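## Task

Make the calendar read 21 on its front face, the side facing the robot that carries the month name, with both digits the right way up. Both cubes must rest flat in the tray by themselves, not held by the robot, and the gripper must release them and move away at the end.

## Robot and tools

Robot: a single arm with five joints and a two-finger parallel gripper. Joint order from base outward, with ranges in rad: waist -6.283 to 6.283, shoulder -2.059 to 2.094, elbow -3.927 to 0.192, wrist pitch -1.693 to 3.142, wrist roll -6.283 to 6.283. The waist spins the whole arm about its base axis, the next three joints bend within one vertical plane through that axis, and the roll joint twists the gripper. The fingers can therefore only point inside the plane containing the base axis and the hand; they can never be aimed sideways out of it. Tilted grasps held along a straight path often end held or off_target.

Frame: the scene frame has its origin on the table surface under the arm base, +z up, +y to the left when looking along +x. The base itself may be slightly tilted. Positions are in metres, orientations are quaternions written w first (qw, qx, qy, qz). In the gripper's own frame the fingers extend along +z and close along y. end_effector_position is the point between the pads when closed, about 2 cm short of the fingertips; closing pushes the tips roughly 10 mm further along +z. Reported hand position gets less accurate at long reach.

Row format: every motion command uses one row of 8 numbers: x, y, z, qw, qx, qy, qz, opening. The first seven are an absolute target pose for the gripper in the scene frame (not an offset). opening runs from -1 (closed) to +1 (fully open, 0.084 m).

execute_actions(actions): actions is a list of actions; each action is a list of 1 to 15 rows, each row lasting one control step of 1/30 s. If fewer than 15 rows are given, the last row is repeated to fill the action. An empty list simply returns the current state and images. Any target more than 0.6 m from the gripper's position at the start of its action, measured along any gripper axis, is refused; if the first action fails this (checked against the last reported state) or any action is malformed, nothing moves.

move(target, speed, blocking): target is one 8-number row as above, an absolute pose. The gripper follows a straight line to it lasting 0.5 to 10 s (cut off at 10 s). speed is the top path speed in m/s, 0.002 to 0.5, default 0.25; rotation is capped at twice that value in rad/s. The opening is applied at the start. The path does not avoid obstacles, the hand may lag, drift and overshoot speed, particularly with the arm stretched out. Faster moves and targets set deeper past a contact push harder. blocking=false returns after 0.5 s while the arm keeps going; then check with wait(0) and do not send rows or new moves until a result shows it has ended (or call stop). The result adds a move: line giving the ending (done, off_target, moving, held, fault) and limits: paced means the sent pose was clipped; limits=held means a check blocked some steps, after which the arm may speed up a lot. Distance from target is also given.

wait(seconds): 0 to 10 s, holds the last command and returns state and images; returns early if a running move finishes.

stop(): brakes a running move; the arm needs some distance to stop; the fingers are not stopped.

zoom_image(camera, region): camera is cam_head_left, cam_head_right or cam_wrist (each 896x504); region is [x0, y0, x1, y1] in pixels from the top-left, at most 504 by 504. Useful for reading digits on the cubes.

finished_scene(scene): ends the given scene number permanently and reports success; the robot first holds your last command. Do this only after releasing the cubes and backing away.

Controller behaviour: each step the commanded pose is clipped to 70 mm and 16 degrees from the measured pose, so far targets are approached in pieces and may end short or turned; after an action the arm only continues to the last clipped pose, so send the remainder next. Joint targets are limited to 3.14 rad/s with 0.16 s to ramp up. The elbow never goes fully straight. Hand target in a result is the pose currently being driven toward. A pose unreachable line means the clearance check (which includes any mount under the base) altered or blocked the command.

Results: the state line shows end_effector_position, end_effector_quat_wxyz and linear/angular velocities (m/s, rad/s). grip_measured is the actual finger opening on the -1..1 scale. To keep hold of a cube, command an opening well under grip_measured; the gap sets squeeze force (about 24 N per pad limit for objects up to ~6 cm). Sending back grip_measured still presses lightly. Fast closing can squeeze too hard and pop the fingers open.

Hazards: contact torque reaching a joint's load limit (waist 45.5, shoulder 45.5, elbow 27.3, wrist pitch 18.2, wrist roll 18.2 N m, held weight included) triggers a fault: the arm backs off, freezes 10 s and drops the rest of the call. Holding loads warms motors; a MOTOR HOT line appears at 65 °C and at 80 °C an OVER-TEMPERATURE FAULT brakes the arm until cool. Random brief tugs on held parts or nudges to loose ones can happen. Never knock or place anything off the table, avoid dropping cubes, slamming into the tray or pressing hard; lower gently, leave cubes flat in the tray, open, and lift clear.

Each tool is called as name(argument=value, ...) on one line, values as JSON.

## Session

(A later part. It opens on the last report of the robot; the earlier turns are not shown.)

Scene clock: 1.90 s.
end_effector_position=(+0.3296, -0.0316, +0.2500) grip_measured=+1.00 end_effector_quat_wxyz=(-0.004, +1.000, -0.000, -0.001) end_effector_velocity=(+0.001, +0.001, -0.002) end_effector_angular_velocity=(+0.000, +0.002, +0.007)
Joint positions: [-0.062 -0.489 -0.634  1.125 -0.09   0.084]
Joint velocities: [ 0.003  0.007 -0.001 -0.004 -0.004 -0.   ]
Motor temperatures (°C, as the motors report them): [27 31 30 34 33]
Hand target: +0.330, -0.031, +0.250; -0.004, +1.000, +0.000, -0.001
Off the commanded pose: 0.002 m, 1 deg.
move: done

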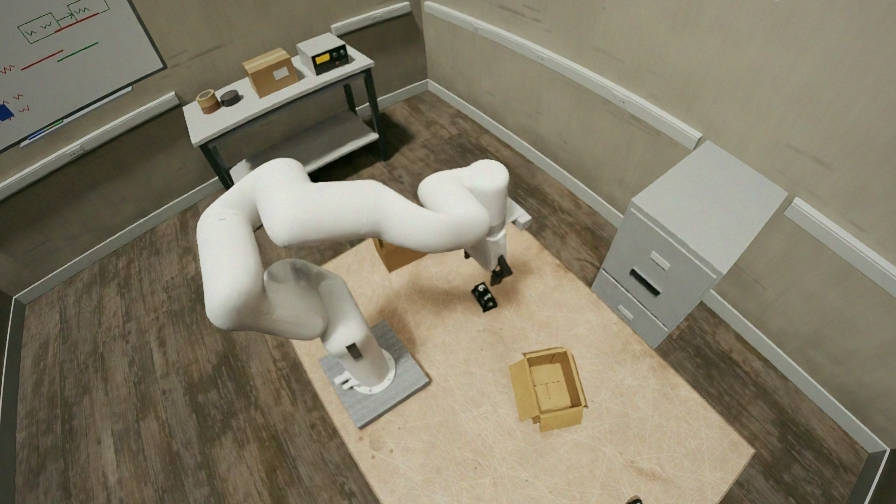

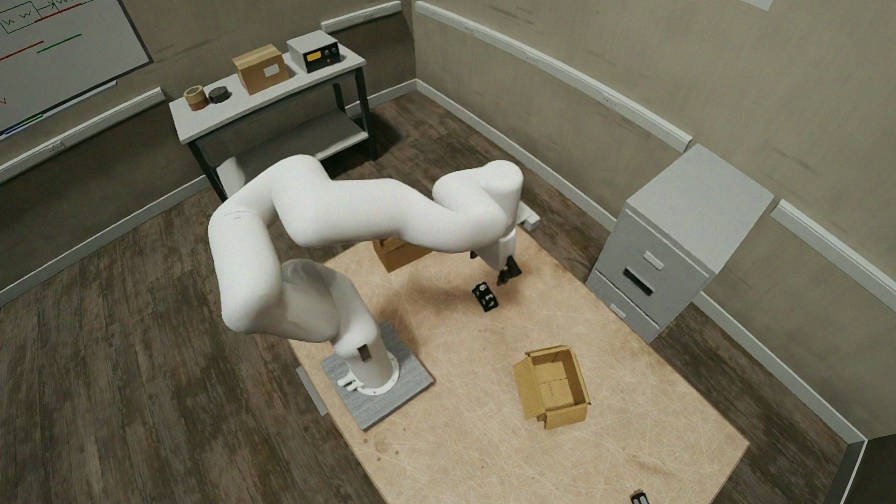

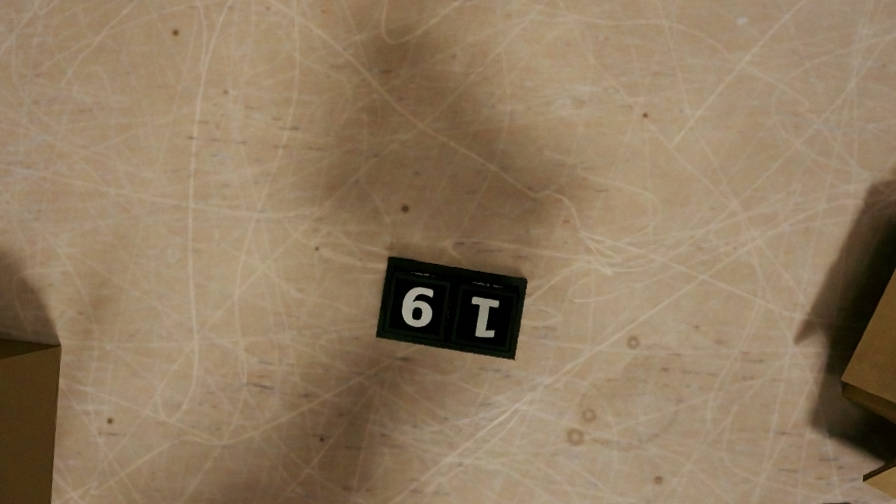

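move(target=[0.367,-0.015,0.09,0,0.649,-0.76,0,1], speed=0.5)

move(target=[0.367,-0.015,0.038,0,0.649,-0.76,0,1], speed=0.08)

move(target=[0.367,-0.015,0.038,0,0.649,-0.76,0,-0.7])

move(target=[0.367,-0.015,0.09,0,0.649,-0.76,0,-0.7], speed=0.1)

move(target=[0.4,0,0.09,0,1,0,0,-0.7], speed=0.5)

move(target=[0.46,0,0.07,0,0.707,0.707,0,-0.7], speed=0.5)

move(target=[0.46,0,0.029,0,0.707,0.707,0,-0.7], speed=0.04)

move(target=[0.46,0,0.029,0,0.707,0.707,0,0.6])

move(target=[0.46,0,0.09,0,0.707,0.707,0,1])

move(target=[0.46,0,0.09,0,1,0,0,1], speed=0.5)

move(target=[0.468,0,0.09,0,0.94,0,-0.342,1])

zoom_image(camera="cam_head_left", region=[450, 260, 530, 320])

Scene clock: 4.73 s.
end_effector_position=(+0.3670, -0.0152, +0.0904) grip_measured=+1.00 end_effector_quat_wxyz=(+0.003, -0.650, +0.760, +0.003) end_effector_velocity=(-0.001, +0.000, -0.002) end_effector_angular_velocity=(+0.000, +0.003, -0.009)
Joint positions: [-0.012 -0.036 -0.526  0.562  1.687  0.084]
Joint velocities: [ 0.     0.005  0.    -0.002  0.01   0.   ]
Motor temperatures (°C, as the motors report them): [27 31 30 34 33]
Hand target: +0.367, -0.015, +0.090; +0.003, -0.649, +0.760, +0.003
Off the commanded pose: 0.000 m, 0 deg.
move: done

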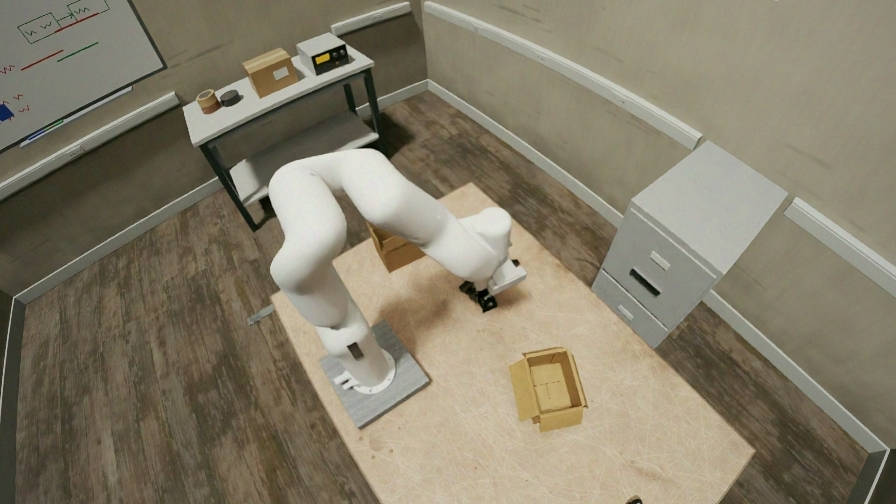

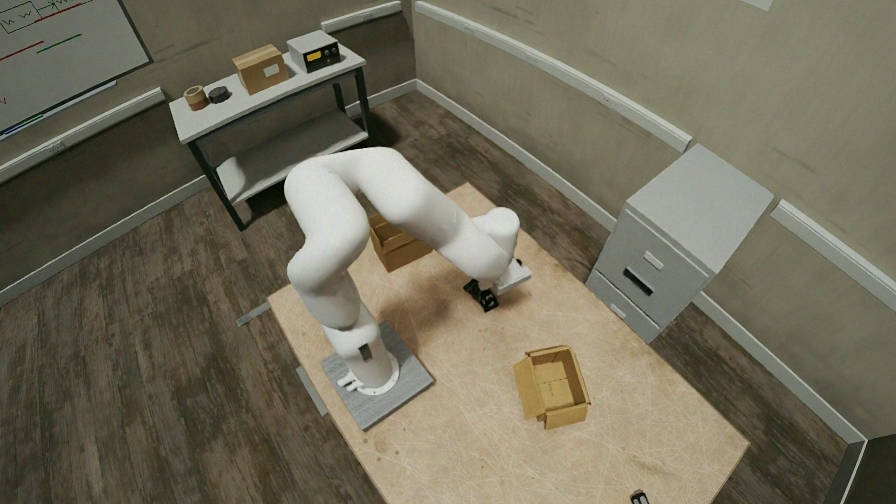

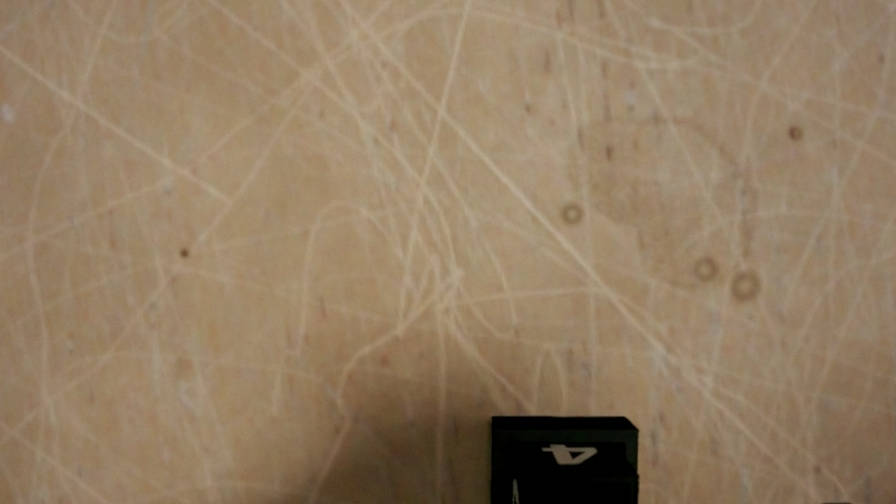

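Scene clock: 5.77 s.
end_effector_position=(+0.3672, -0.0150, +0.0384) grip_measured=+1.00 end_effector_quat_wxyz=(+0.003, -0.649, +0.760, +0.003) end_effector_velocity=(-0.000, -0.000, -0.002) end_effector_angular_velocity=(+0.000, +0.000, -0.001)
Joint positions: [-0.013  0.137 -0.519  0.383  1.687  0.084]
Joint velocities: [-0.     0.007 -0.    -0.006  0.001  0.   ]
Motor temperatures (°C, as the motors report them): [27 31 30 34 33]
Hand target: +0.367, -0.015, +0.038; +0.003, -0.649, +0.760, +0.003
Off the commanded pose: 0.000 m, 0 deg.
move: done

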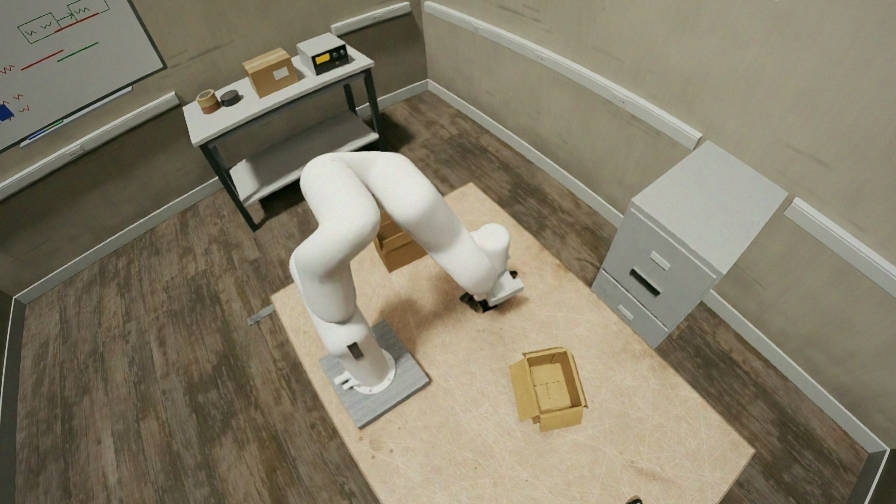

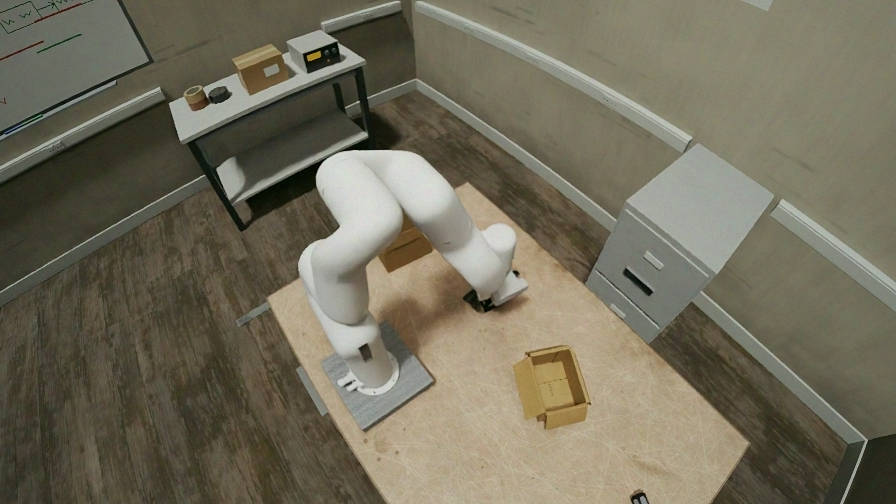

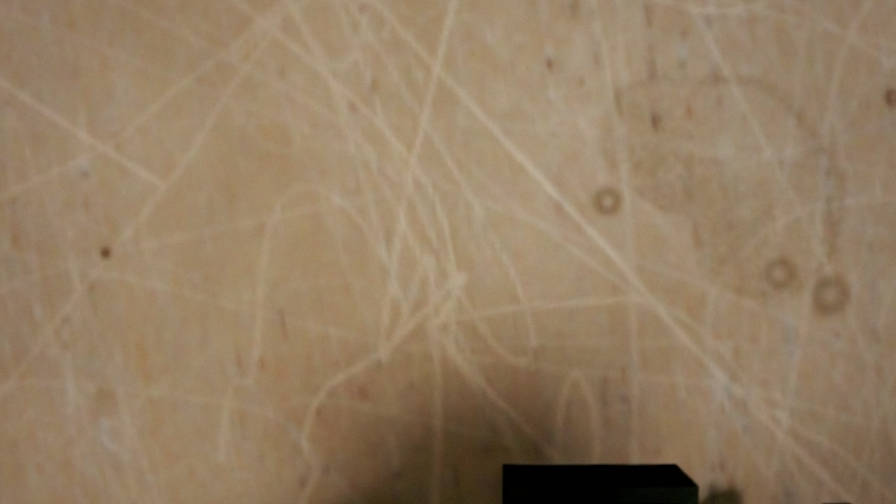

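Scene clock: 6.47 s.
end_effector_position=(+0.3673, -0.0150, +0.0383) grip_measured=-0.29 end_effector_quat_wxyz=(+0.003, -0.649, +0.760, +0.003) end_effector_velocity=(+0.001, +0.000, -0.000) end_effector_angular_velocity=(-0.000, -0.002, +0.002)
Joint positions: [-0.013  0.137 -0.52   0.382  1.687  0.031]
Joint velocities: [ 0.001  0.002 -0.001 -0.003 -0.001 -0.   ]
Motor temperatures (°C, as the motors report them): [27 31 30 34 33]
Hand target: +0.367, -0.015, +0.038; +0.003, -0.649, +0.760, +0.003
Off the commanded pose: 0.000 m, 0 deg.
move: done

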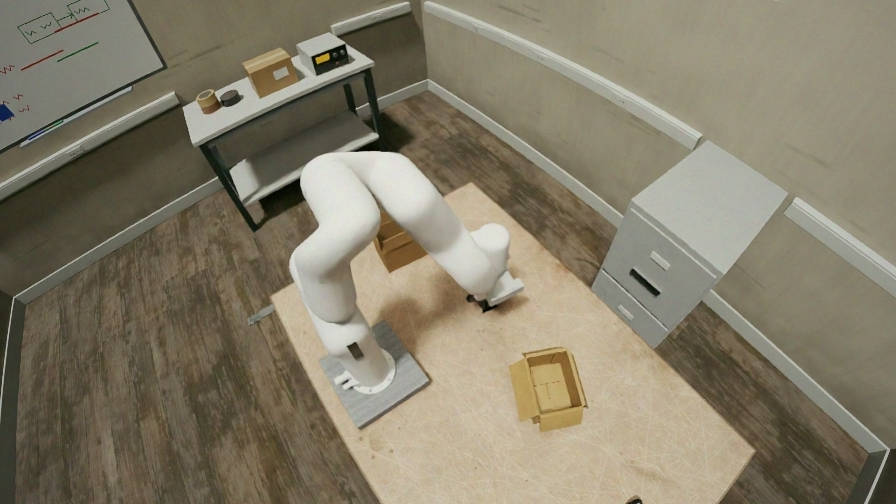

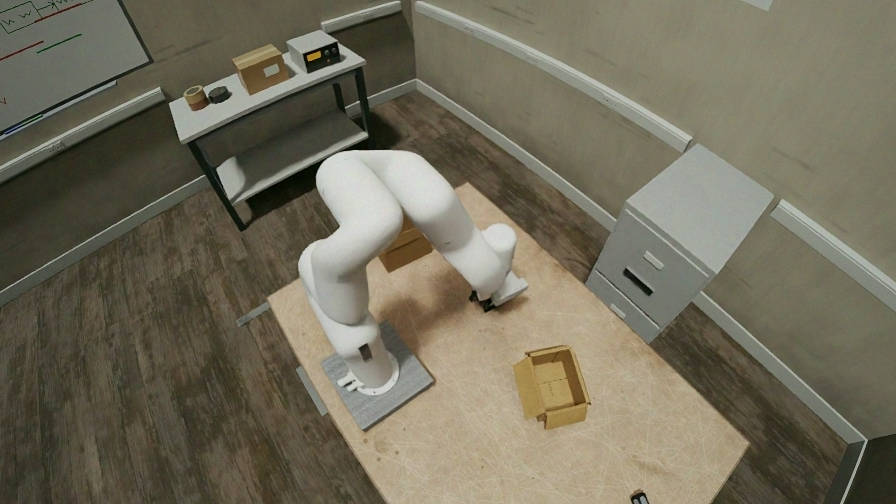

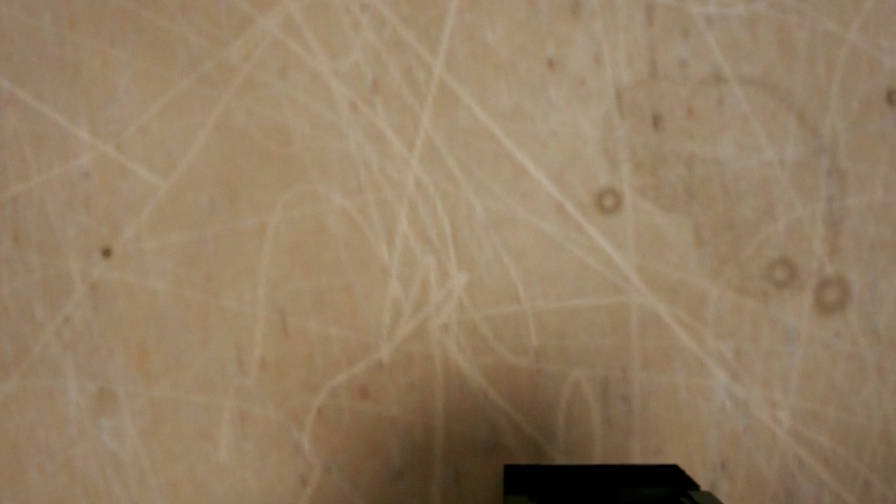

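Scene clock: 7.40 s.
end_effector_position=(+0.3668, -0.0150, +0.0896) grip_measured=-0.29 end_effector_quat_wxyz=(+0.003, -0.649, +0.760, +0.003) end_effector_velocity=(+0.002, +0.000, +0.003) end_effector_angular_velocity=(-0.000, -0.004, -0.001)
Joint positions: [-0.012 -0.033 -0.526  0.561  1.688  0.031]
Joint velocities: [ 0.    -0.006 -0.004  0.005  0.001  0.   ]
Motor temperatures (°C, as the motors report them): [27 31 30 34 33]
Hand target: +0.367, -0.015, +0.090; +0.003, -0.649, +0.760, +0.003
Off the commanded pose: 0.000 m, 0 deg.
move: done

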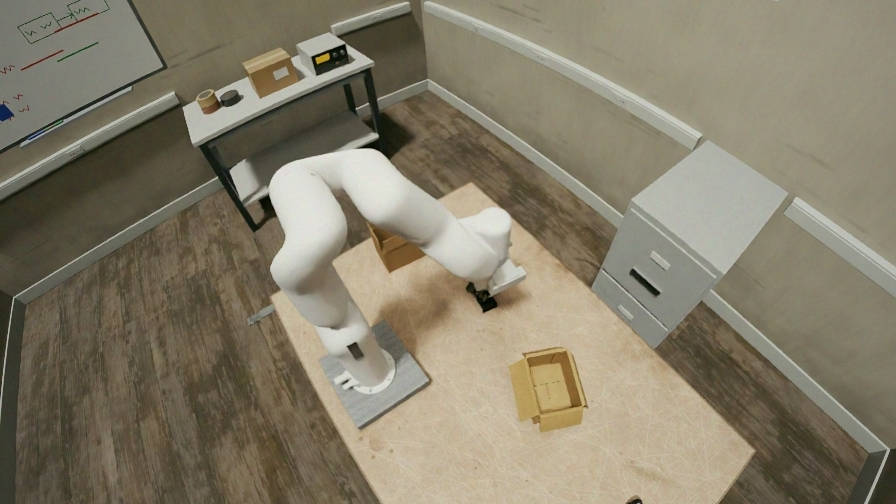

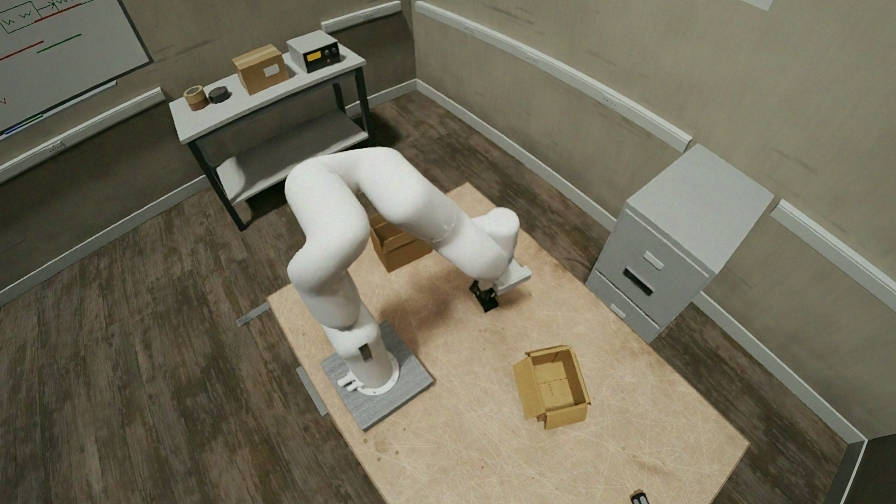

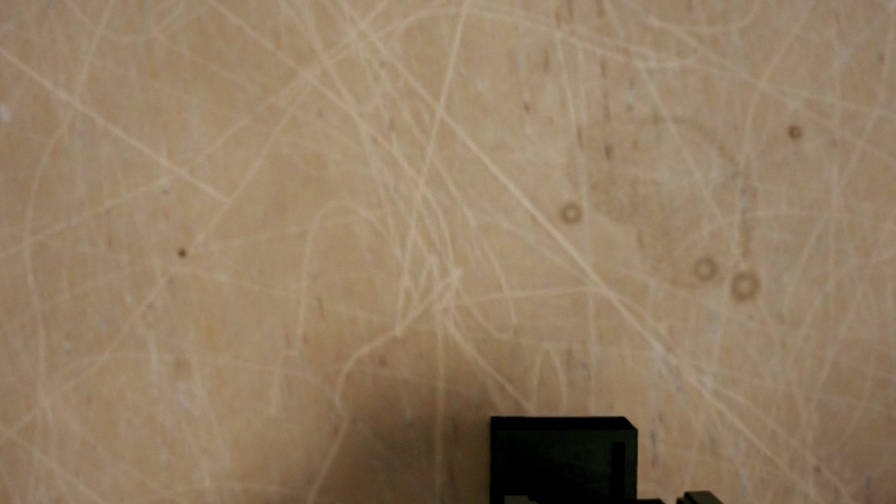

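Scene clock: 9.70 s.
end_effector_position=(+0.4000, -0.0001, +0.0900) grip_measured=-0.29 end_effector_quat_wxyz=(-0.004, +1.000, -0.000, -0.000) end_effector_velocity=(-0.001, -0.000, -0.000) end_effector_angular_velocity=(+0.000, +0.002, +0.008)
Joint positions: [ 0.029  0.062 -0.645  0.584  0.002  0.031]
Joint velocities: [-0.001  0.     0.001  0.001 -0.009 -0.   ]
Motor temperatures (°C, as the motors report them): [27 31 30 34 33]
Hand target: +0.400, -0.000, +0.090; -0.004, +1.000, -0.000, -0.000
Off the commanded pose: 0.000 m, 0 deg.
move: done

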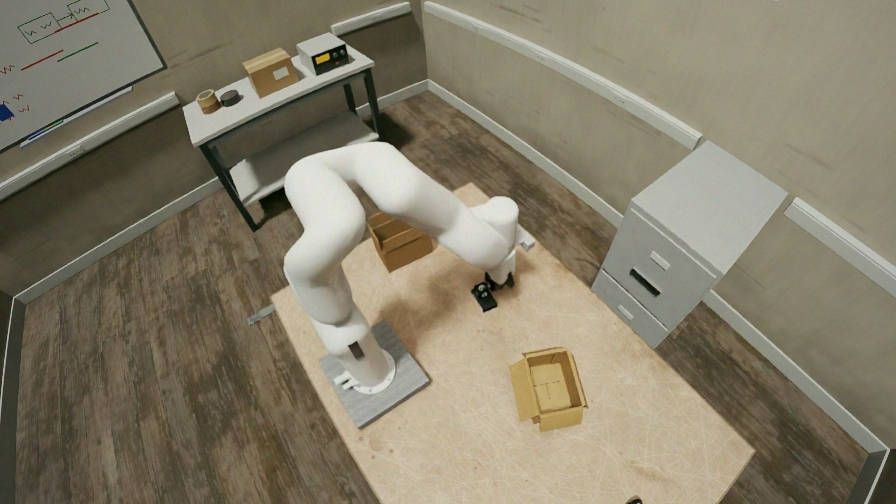

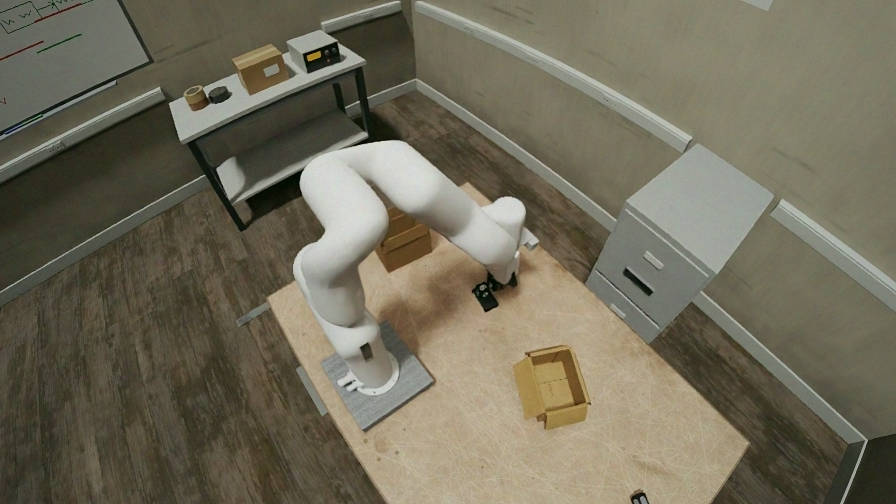

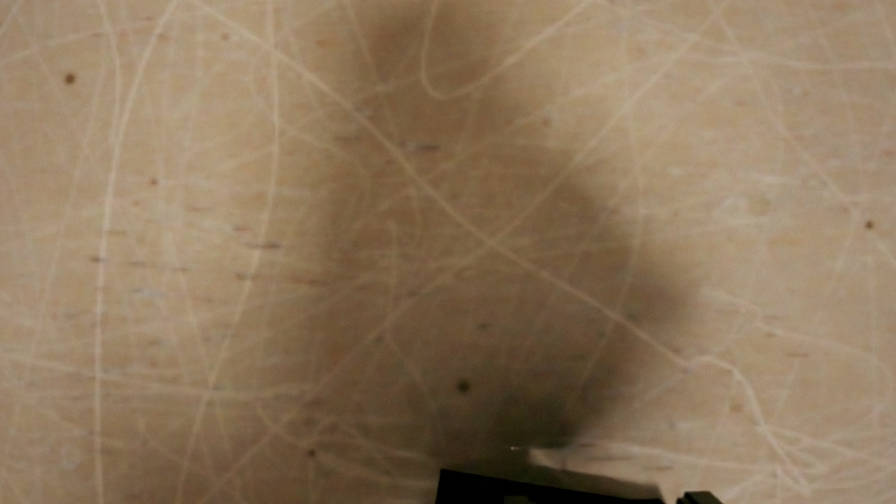

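Scene clock: 11.87 s.
end_effector_position=(+0.4600, -0.0001, +0.0700) grip_measured=-0.29 end_effector_quat_wxyz=(-0.003, +0.707, +0.707, +0.003) end_effector_velocity=(+0.000, +0.000, -0.000) end_effector_angular_velocity=(-0.000, -0.001, +0.008)
Joint positions: [ 0.028  0.278 -0.867  0.59  -1.57   0.031]
Joint velocities: [ 0.001  0.001 -0.001 -0.001 -0.008  0.   ]
Motor temperatures (°C, as the motors report them): [27 31 30 34 33]
Hand target: +0.460, -0.000, +0.070; -0.003, +0.707, +0.707, +0.003
Off the commanded pose: 0.000 m, 0 deg.
move: done

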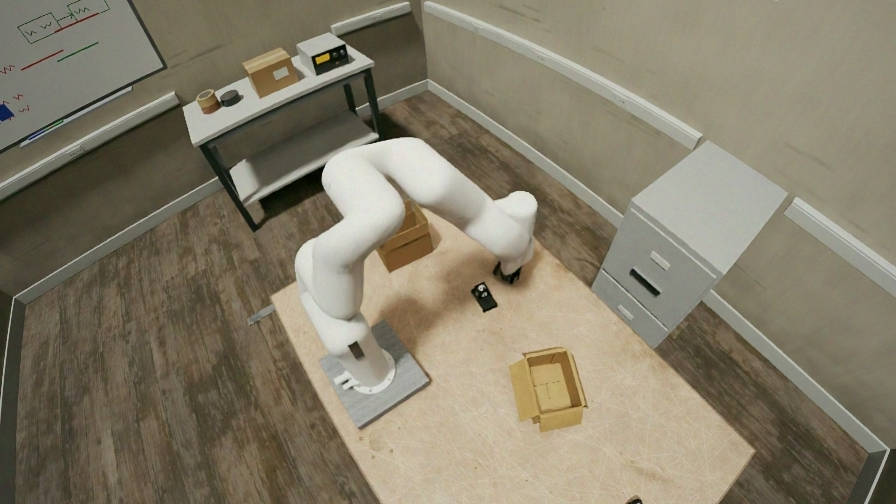

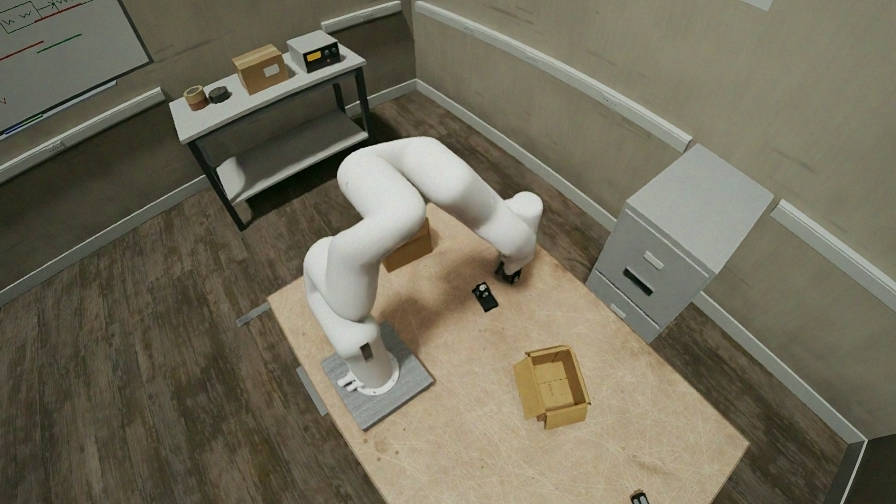

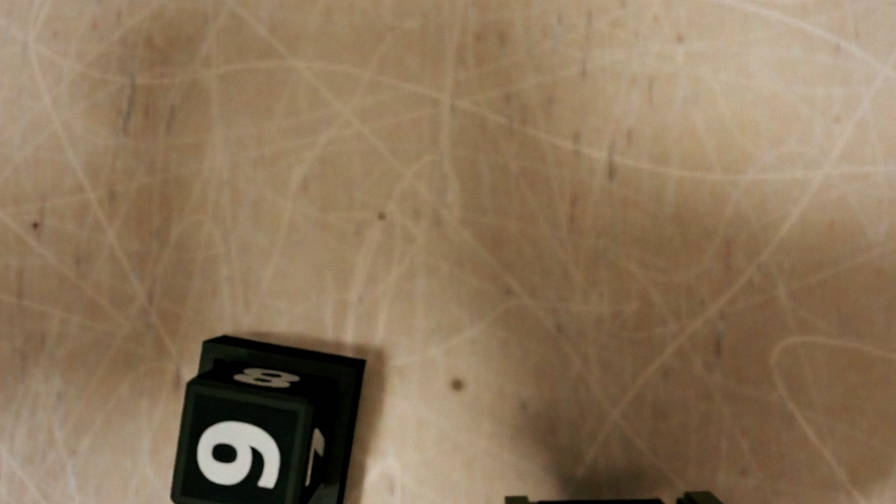

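Scene clock: 13.20 s.
end_effector_position=(+0.4601, -0.0000, +0.0293) grip_measured=-0.29 end_effector_quat_wxyz=(-0.003, +0.707, +0.707, +0.003) end_effector_velocity=(+0.002, +0.000, -0.000) end_effector_angular_velocity=(-0.000, -0.005, +0.001)
Joint positions: [ 0.028  0.385 -0.868  0.485 -1.571  0.031]
Joint velocities: [ 0.     0.003 -0.003 -0.006 -0.001 -0.   ]
Motor temperatures (°C, as the motors report them): [27 31 30 34 33]
Hand target: +0.460, -0.000, +0.029; -0.003, +0.707, +0.707, +0.003
Off the commanded pose: 0.000 m, 0 deg.
move: done

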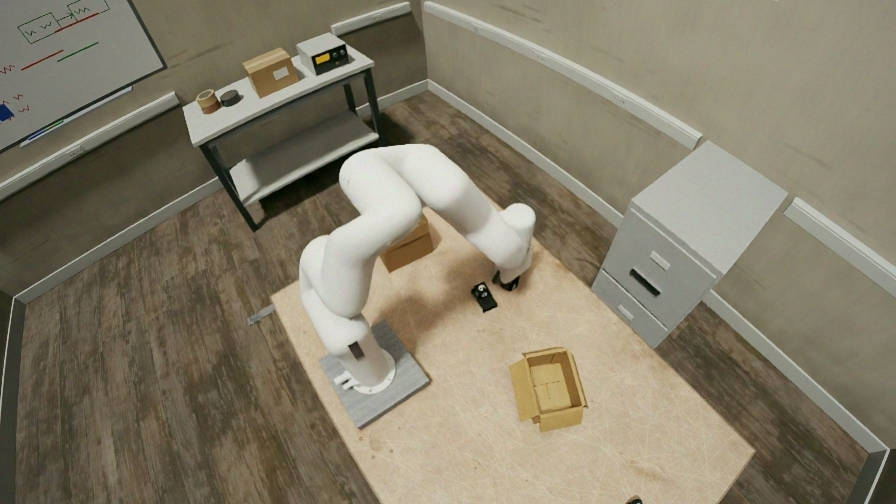

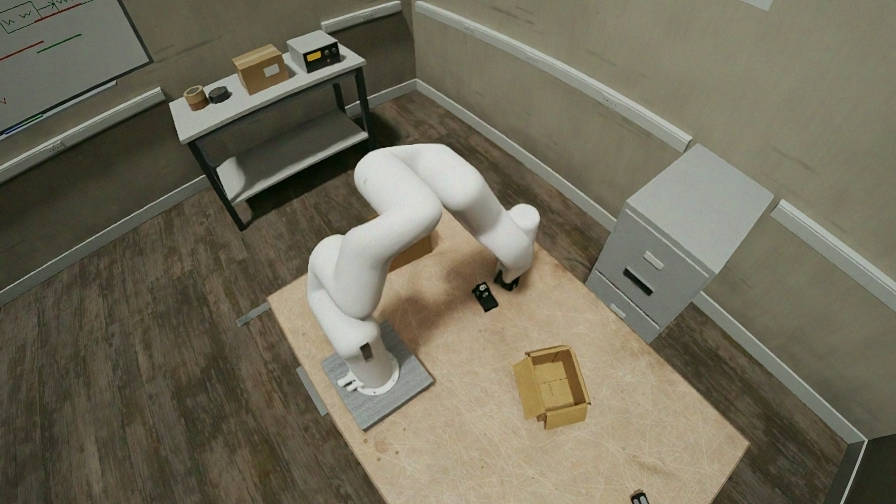

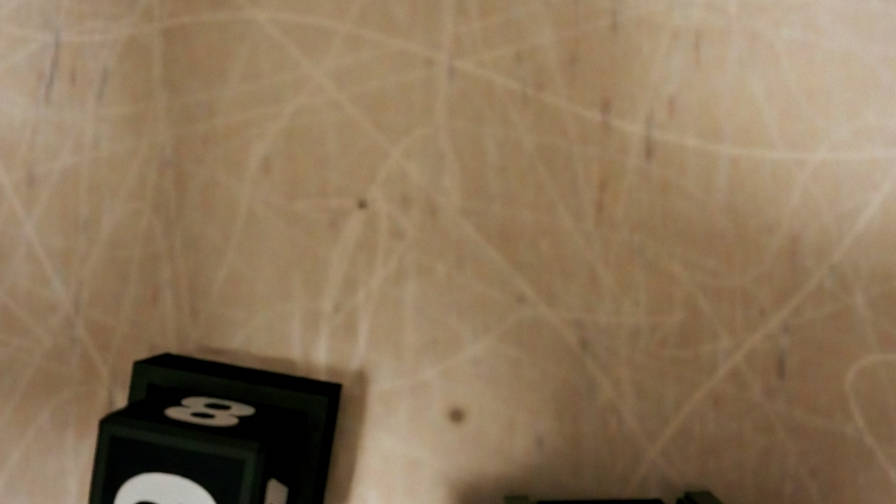

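Scene clock: 13.90 s.
end_effector_position=(+0.4600, -0.0000, +0.0290) grip_measured=+0.59 end_effector_quat_wxyz=(-0.003, +0.707, +0.707, +0.003) end_effector_velocity=(+0.000, -0.000, +0.000) end_effector_angular_velocity=(+0.000, +0.000, -0.001)
Joint positions: [ 0.028  0.385 -0.868  0.484 -1.571  0.069]
Joint velocities: [-0.     0.    -0.001  0.001  0.    -0.   ]
Motor temperatures (°C, as the motors report them): [27 31 30 34 33]
Hand target: +0.460, -0.000, +0.029; -0.003, +0.707, +0.707, +0.003
Off the commanded pose: 0.000 m, 0 deg.
move: done

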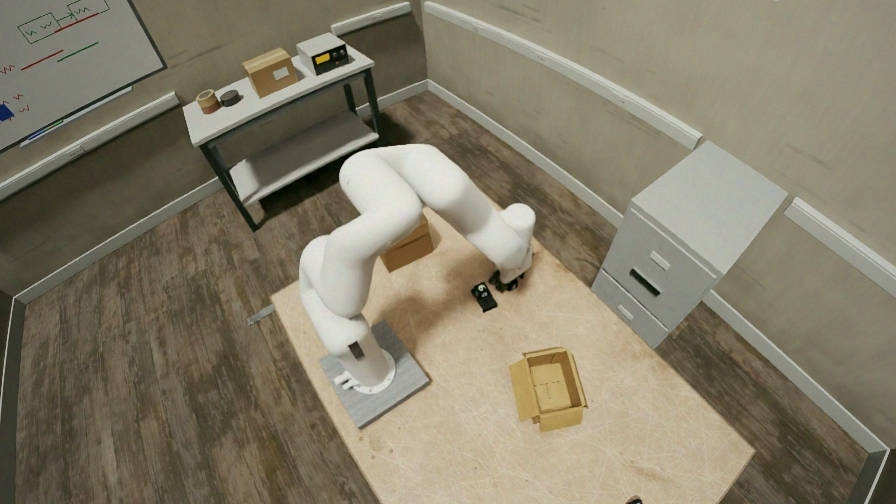

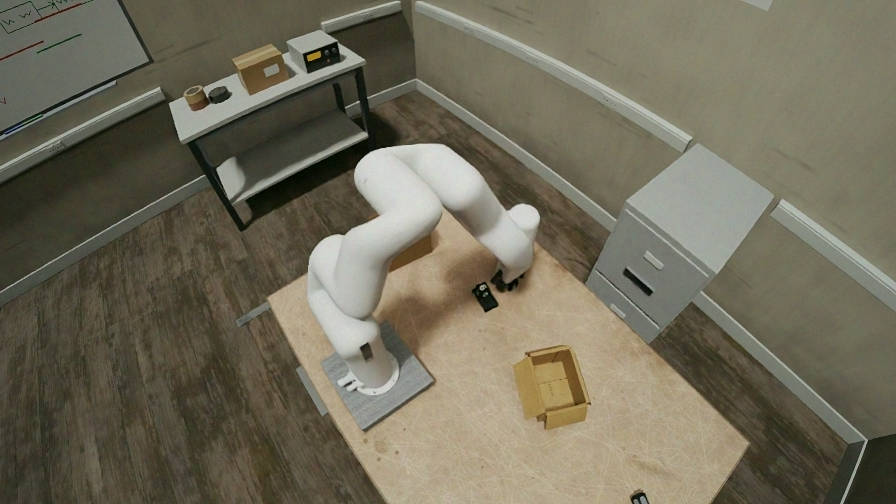

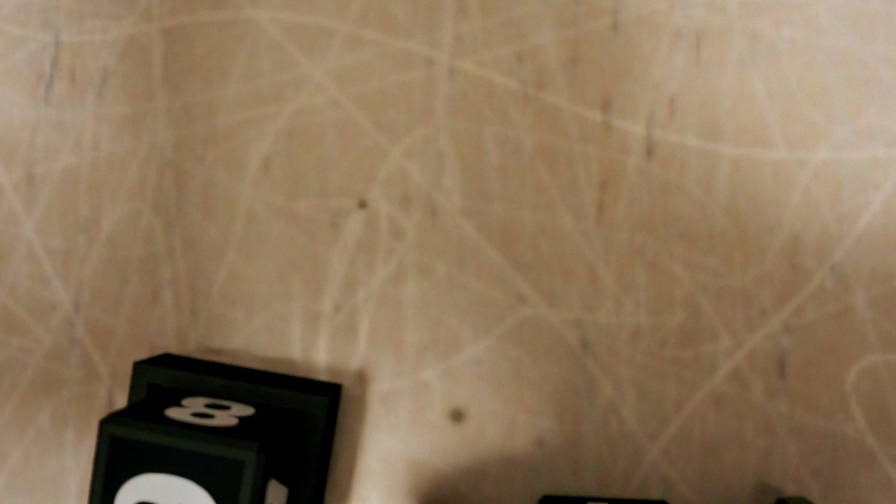

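Scene clock: 14.73 s.
end_effector_position=(+0.4597, -0.0000, +0.0893) grip_measured=+1.00 end_effector_quat_wxyz=(-0.003, +0.707, +0.707, +0.003) end_effector_velocity=(+0.001, +0.000, +0.004) end_effector_angular_velocity=(+0.000, -0.004, +0.000)
Joint positions: [ 0.029  0.231 -0.872  0.644 -1.57   0.084]
Joint velocities: [ 0.    -0.007 -0.003  0.007  0.     0.   ]
Motor temperatures (°C, as the motors report them): [27 31 30 34 33]
Hand target: +0.460, -0.000, +0.090; -0.003, +0.707, +0.707, +0.003
Off the commanded pose: 0.001 m, 0 deg.
move: done

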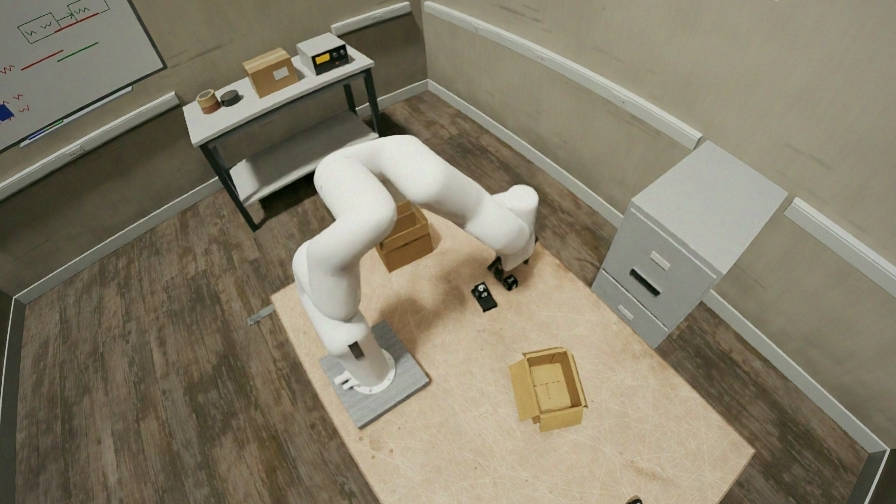

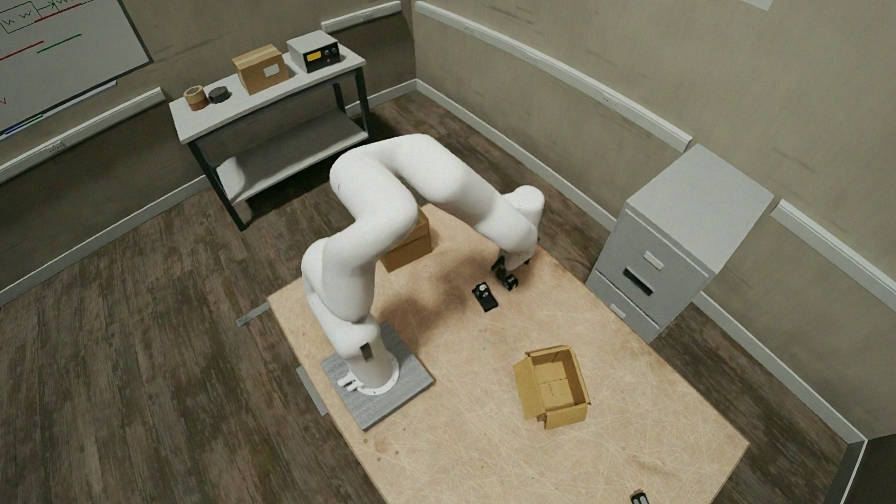

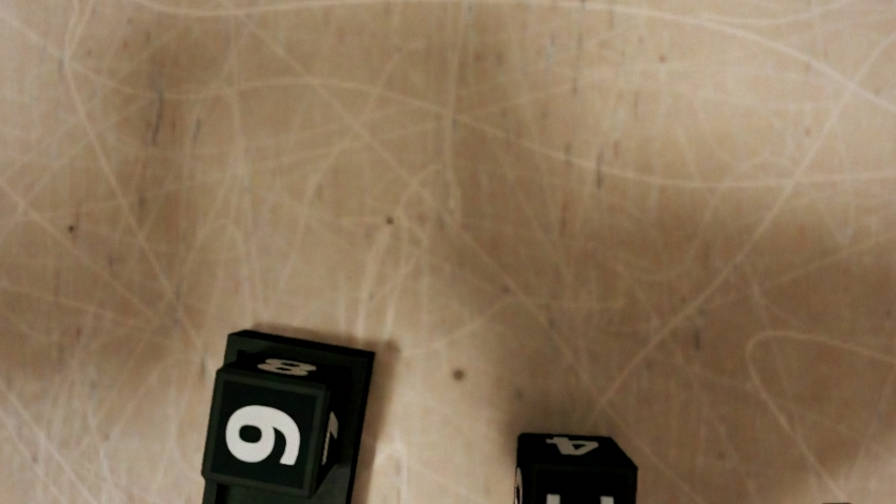

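Scene clock: 16.90 s.
end_effector_position=(+0.4600, -0.0000, +0.0900) grip_measured=+1.00 end_effector_quat_wxyz=(-0.004, +1.000, +0.000, +0.000) end_effector_velocity=(+0.000, -0.000, -0.000) end_effector_angular_velocity=(+0.000, +0.000, -0.009)
Joint positions: [ 0.029  0.23  -0.873  0.644  0.     0.084]
Joint velocities: [-0.     0.    -0.    -0.     0.009  0.   ]
Motor temperatures (°C, as the motors report them): [27 31 30 34 33]
Hand target: +0.460, -0.000, +0.090; -0.004, +1.000, +0.000, -0.000
Off the commanded pose: 0.000 m, 0 deg.
move: done

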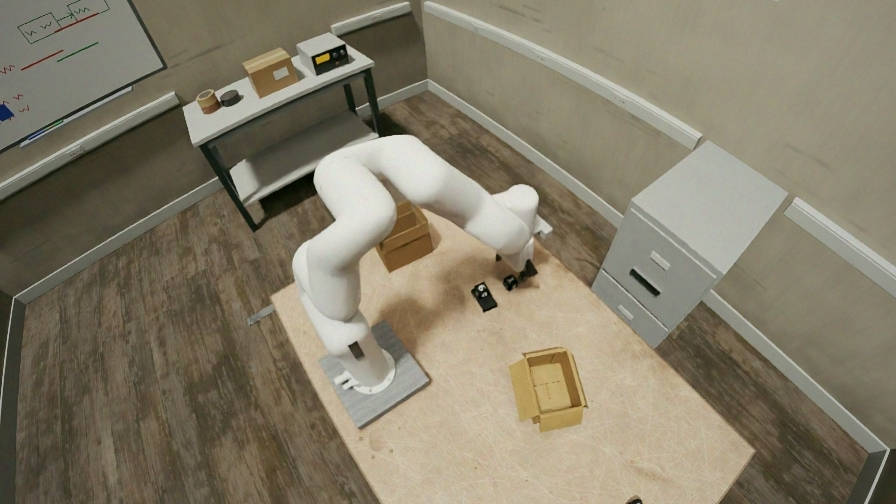

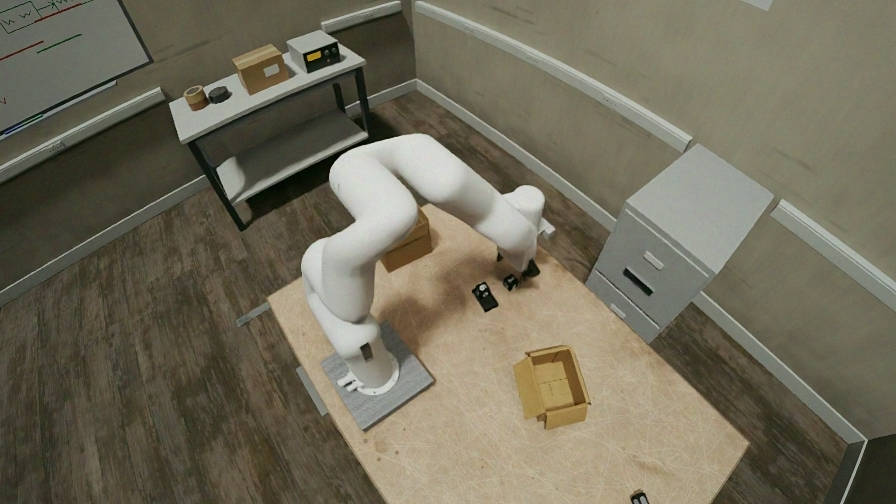

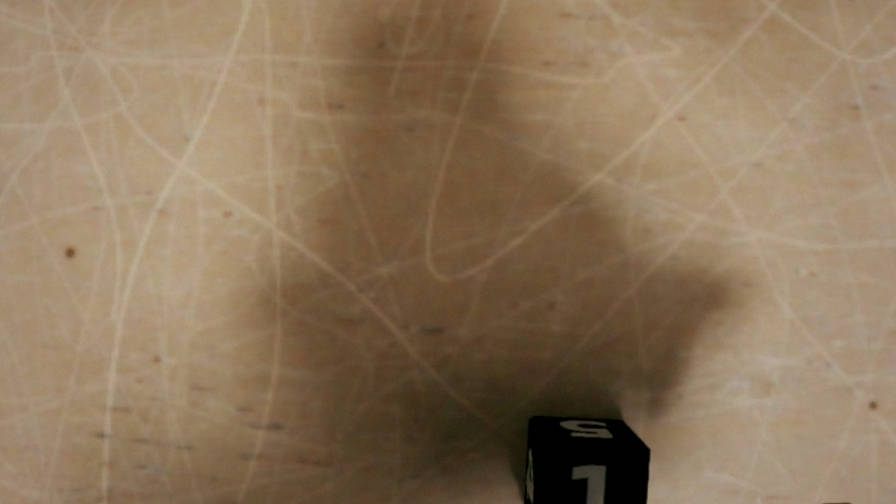

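Scene clock: 18.77 s.
end_effector_position=(+0.4682, +0.0001, +0.0907) grip_measured=+1.00 end_effector_quat_wxyz=(-0.003, +0.940, -0.001, -0.341) end_effector_velocity=(+0.001, +0.000, -0.000) end_effector_angular_velocity=(+0.000, +0.010, +0.000)
Joint positions: [ 0.029  0.818 -1.795  1.674  0.006  0.084]
Joint velocities: [-0.     0.014 -0.022  0.018 -0.    -0.   ]
Motor temperatures (°C, as the motors report them): [27 31 30 34 33]
Hand target: +0.468, +0.000, +0.091; -0.003, +0.940, -0.001, -0.342
Off the commanded pose: 0.001 m, 0 deg.
move: done

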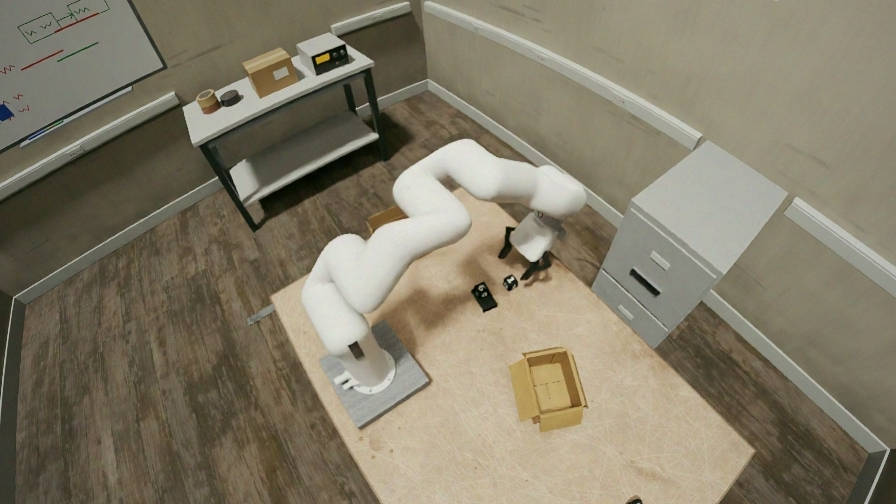

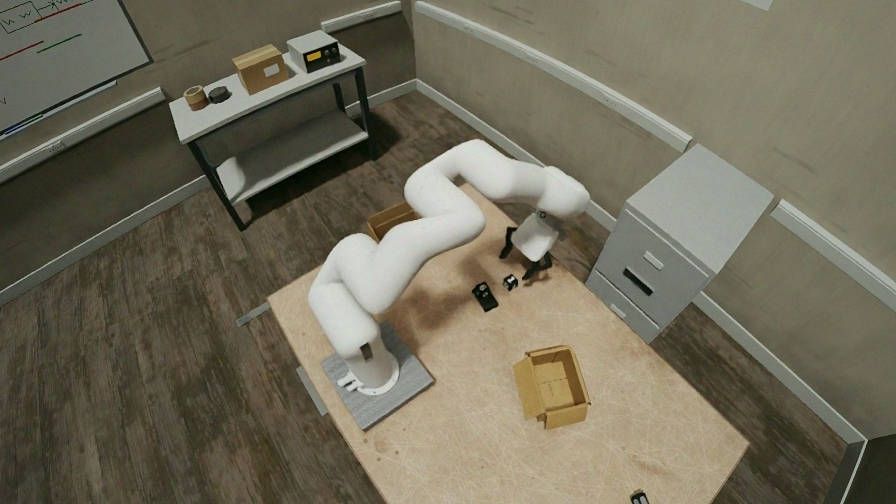

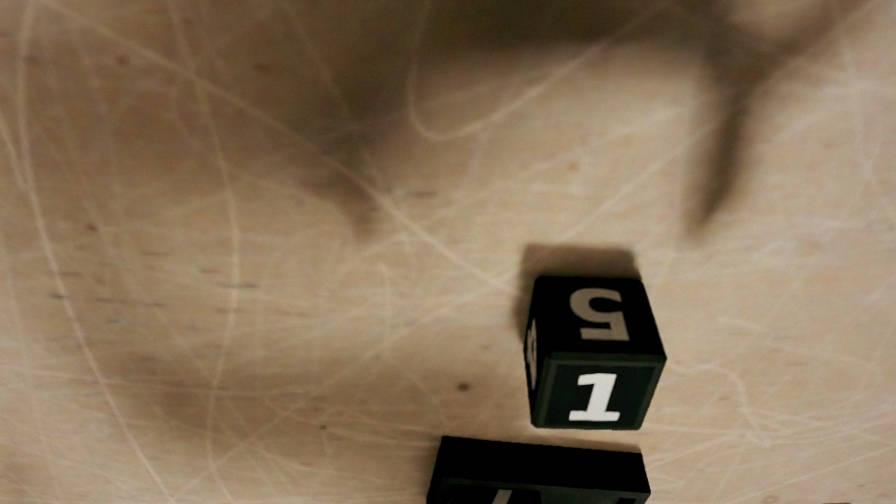

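Region (450, 260, 530, 320) of cam_head_left's 896x504 image, scaled by 6.300, with more detail than that image has; it fills the top 378 rows of this view, and the rest is white.

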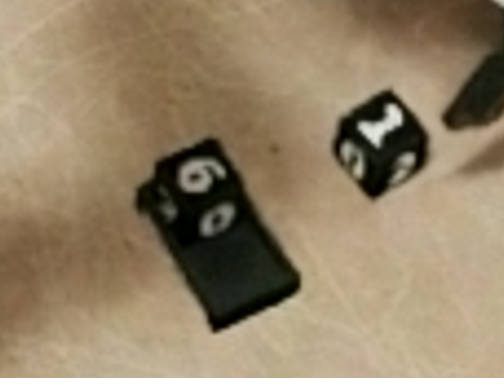

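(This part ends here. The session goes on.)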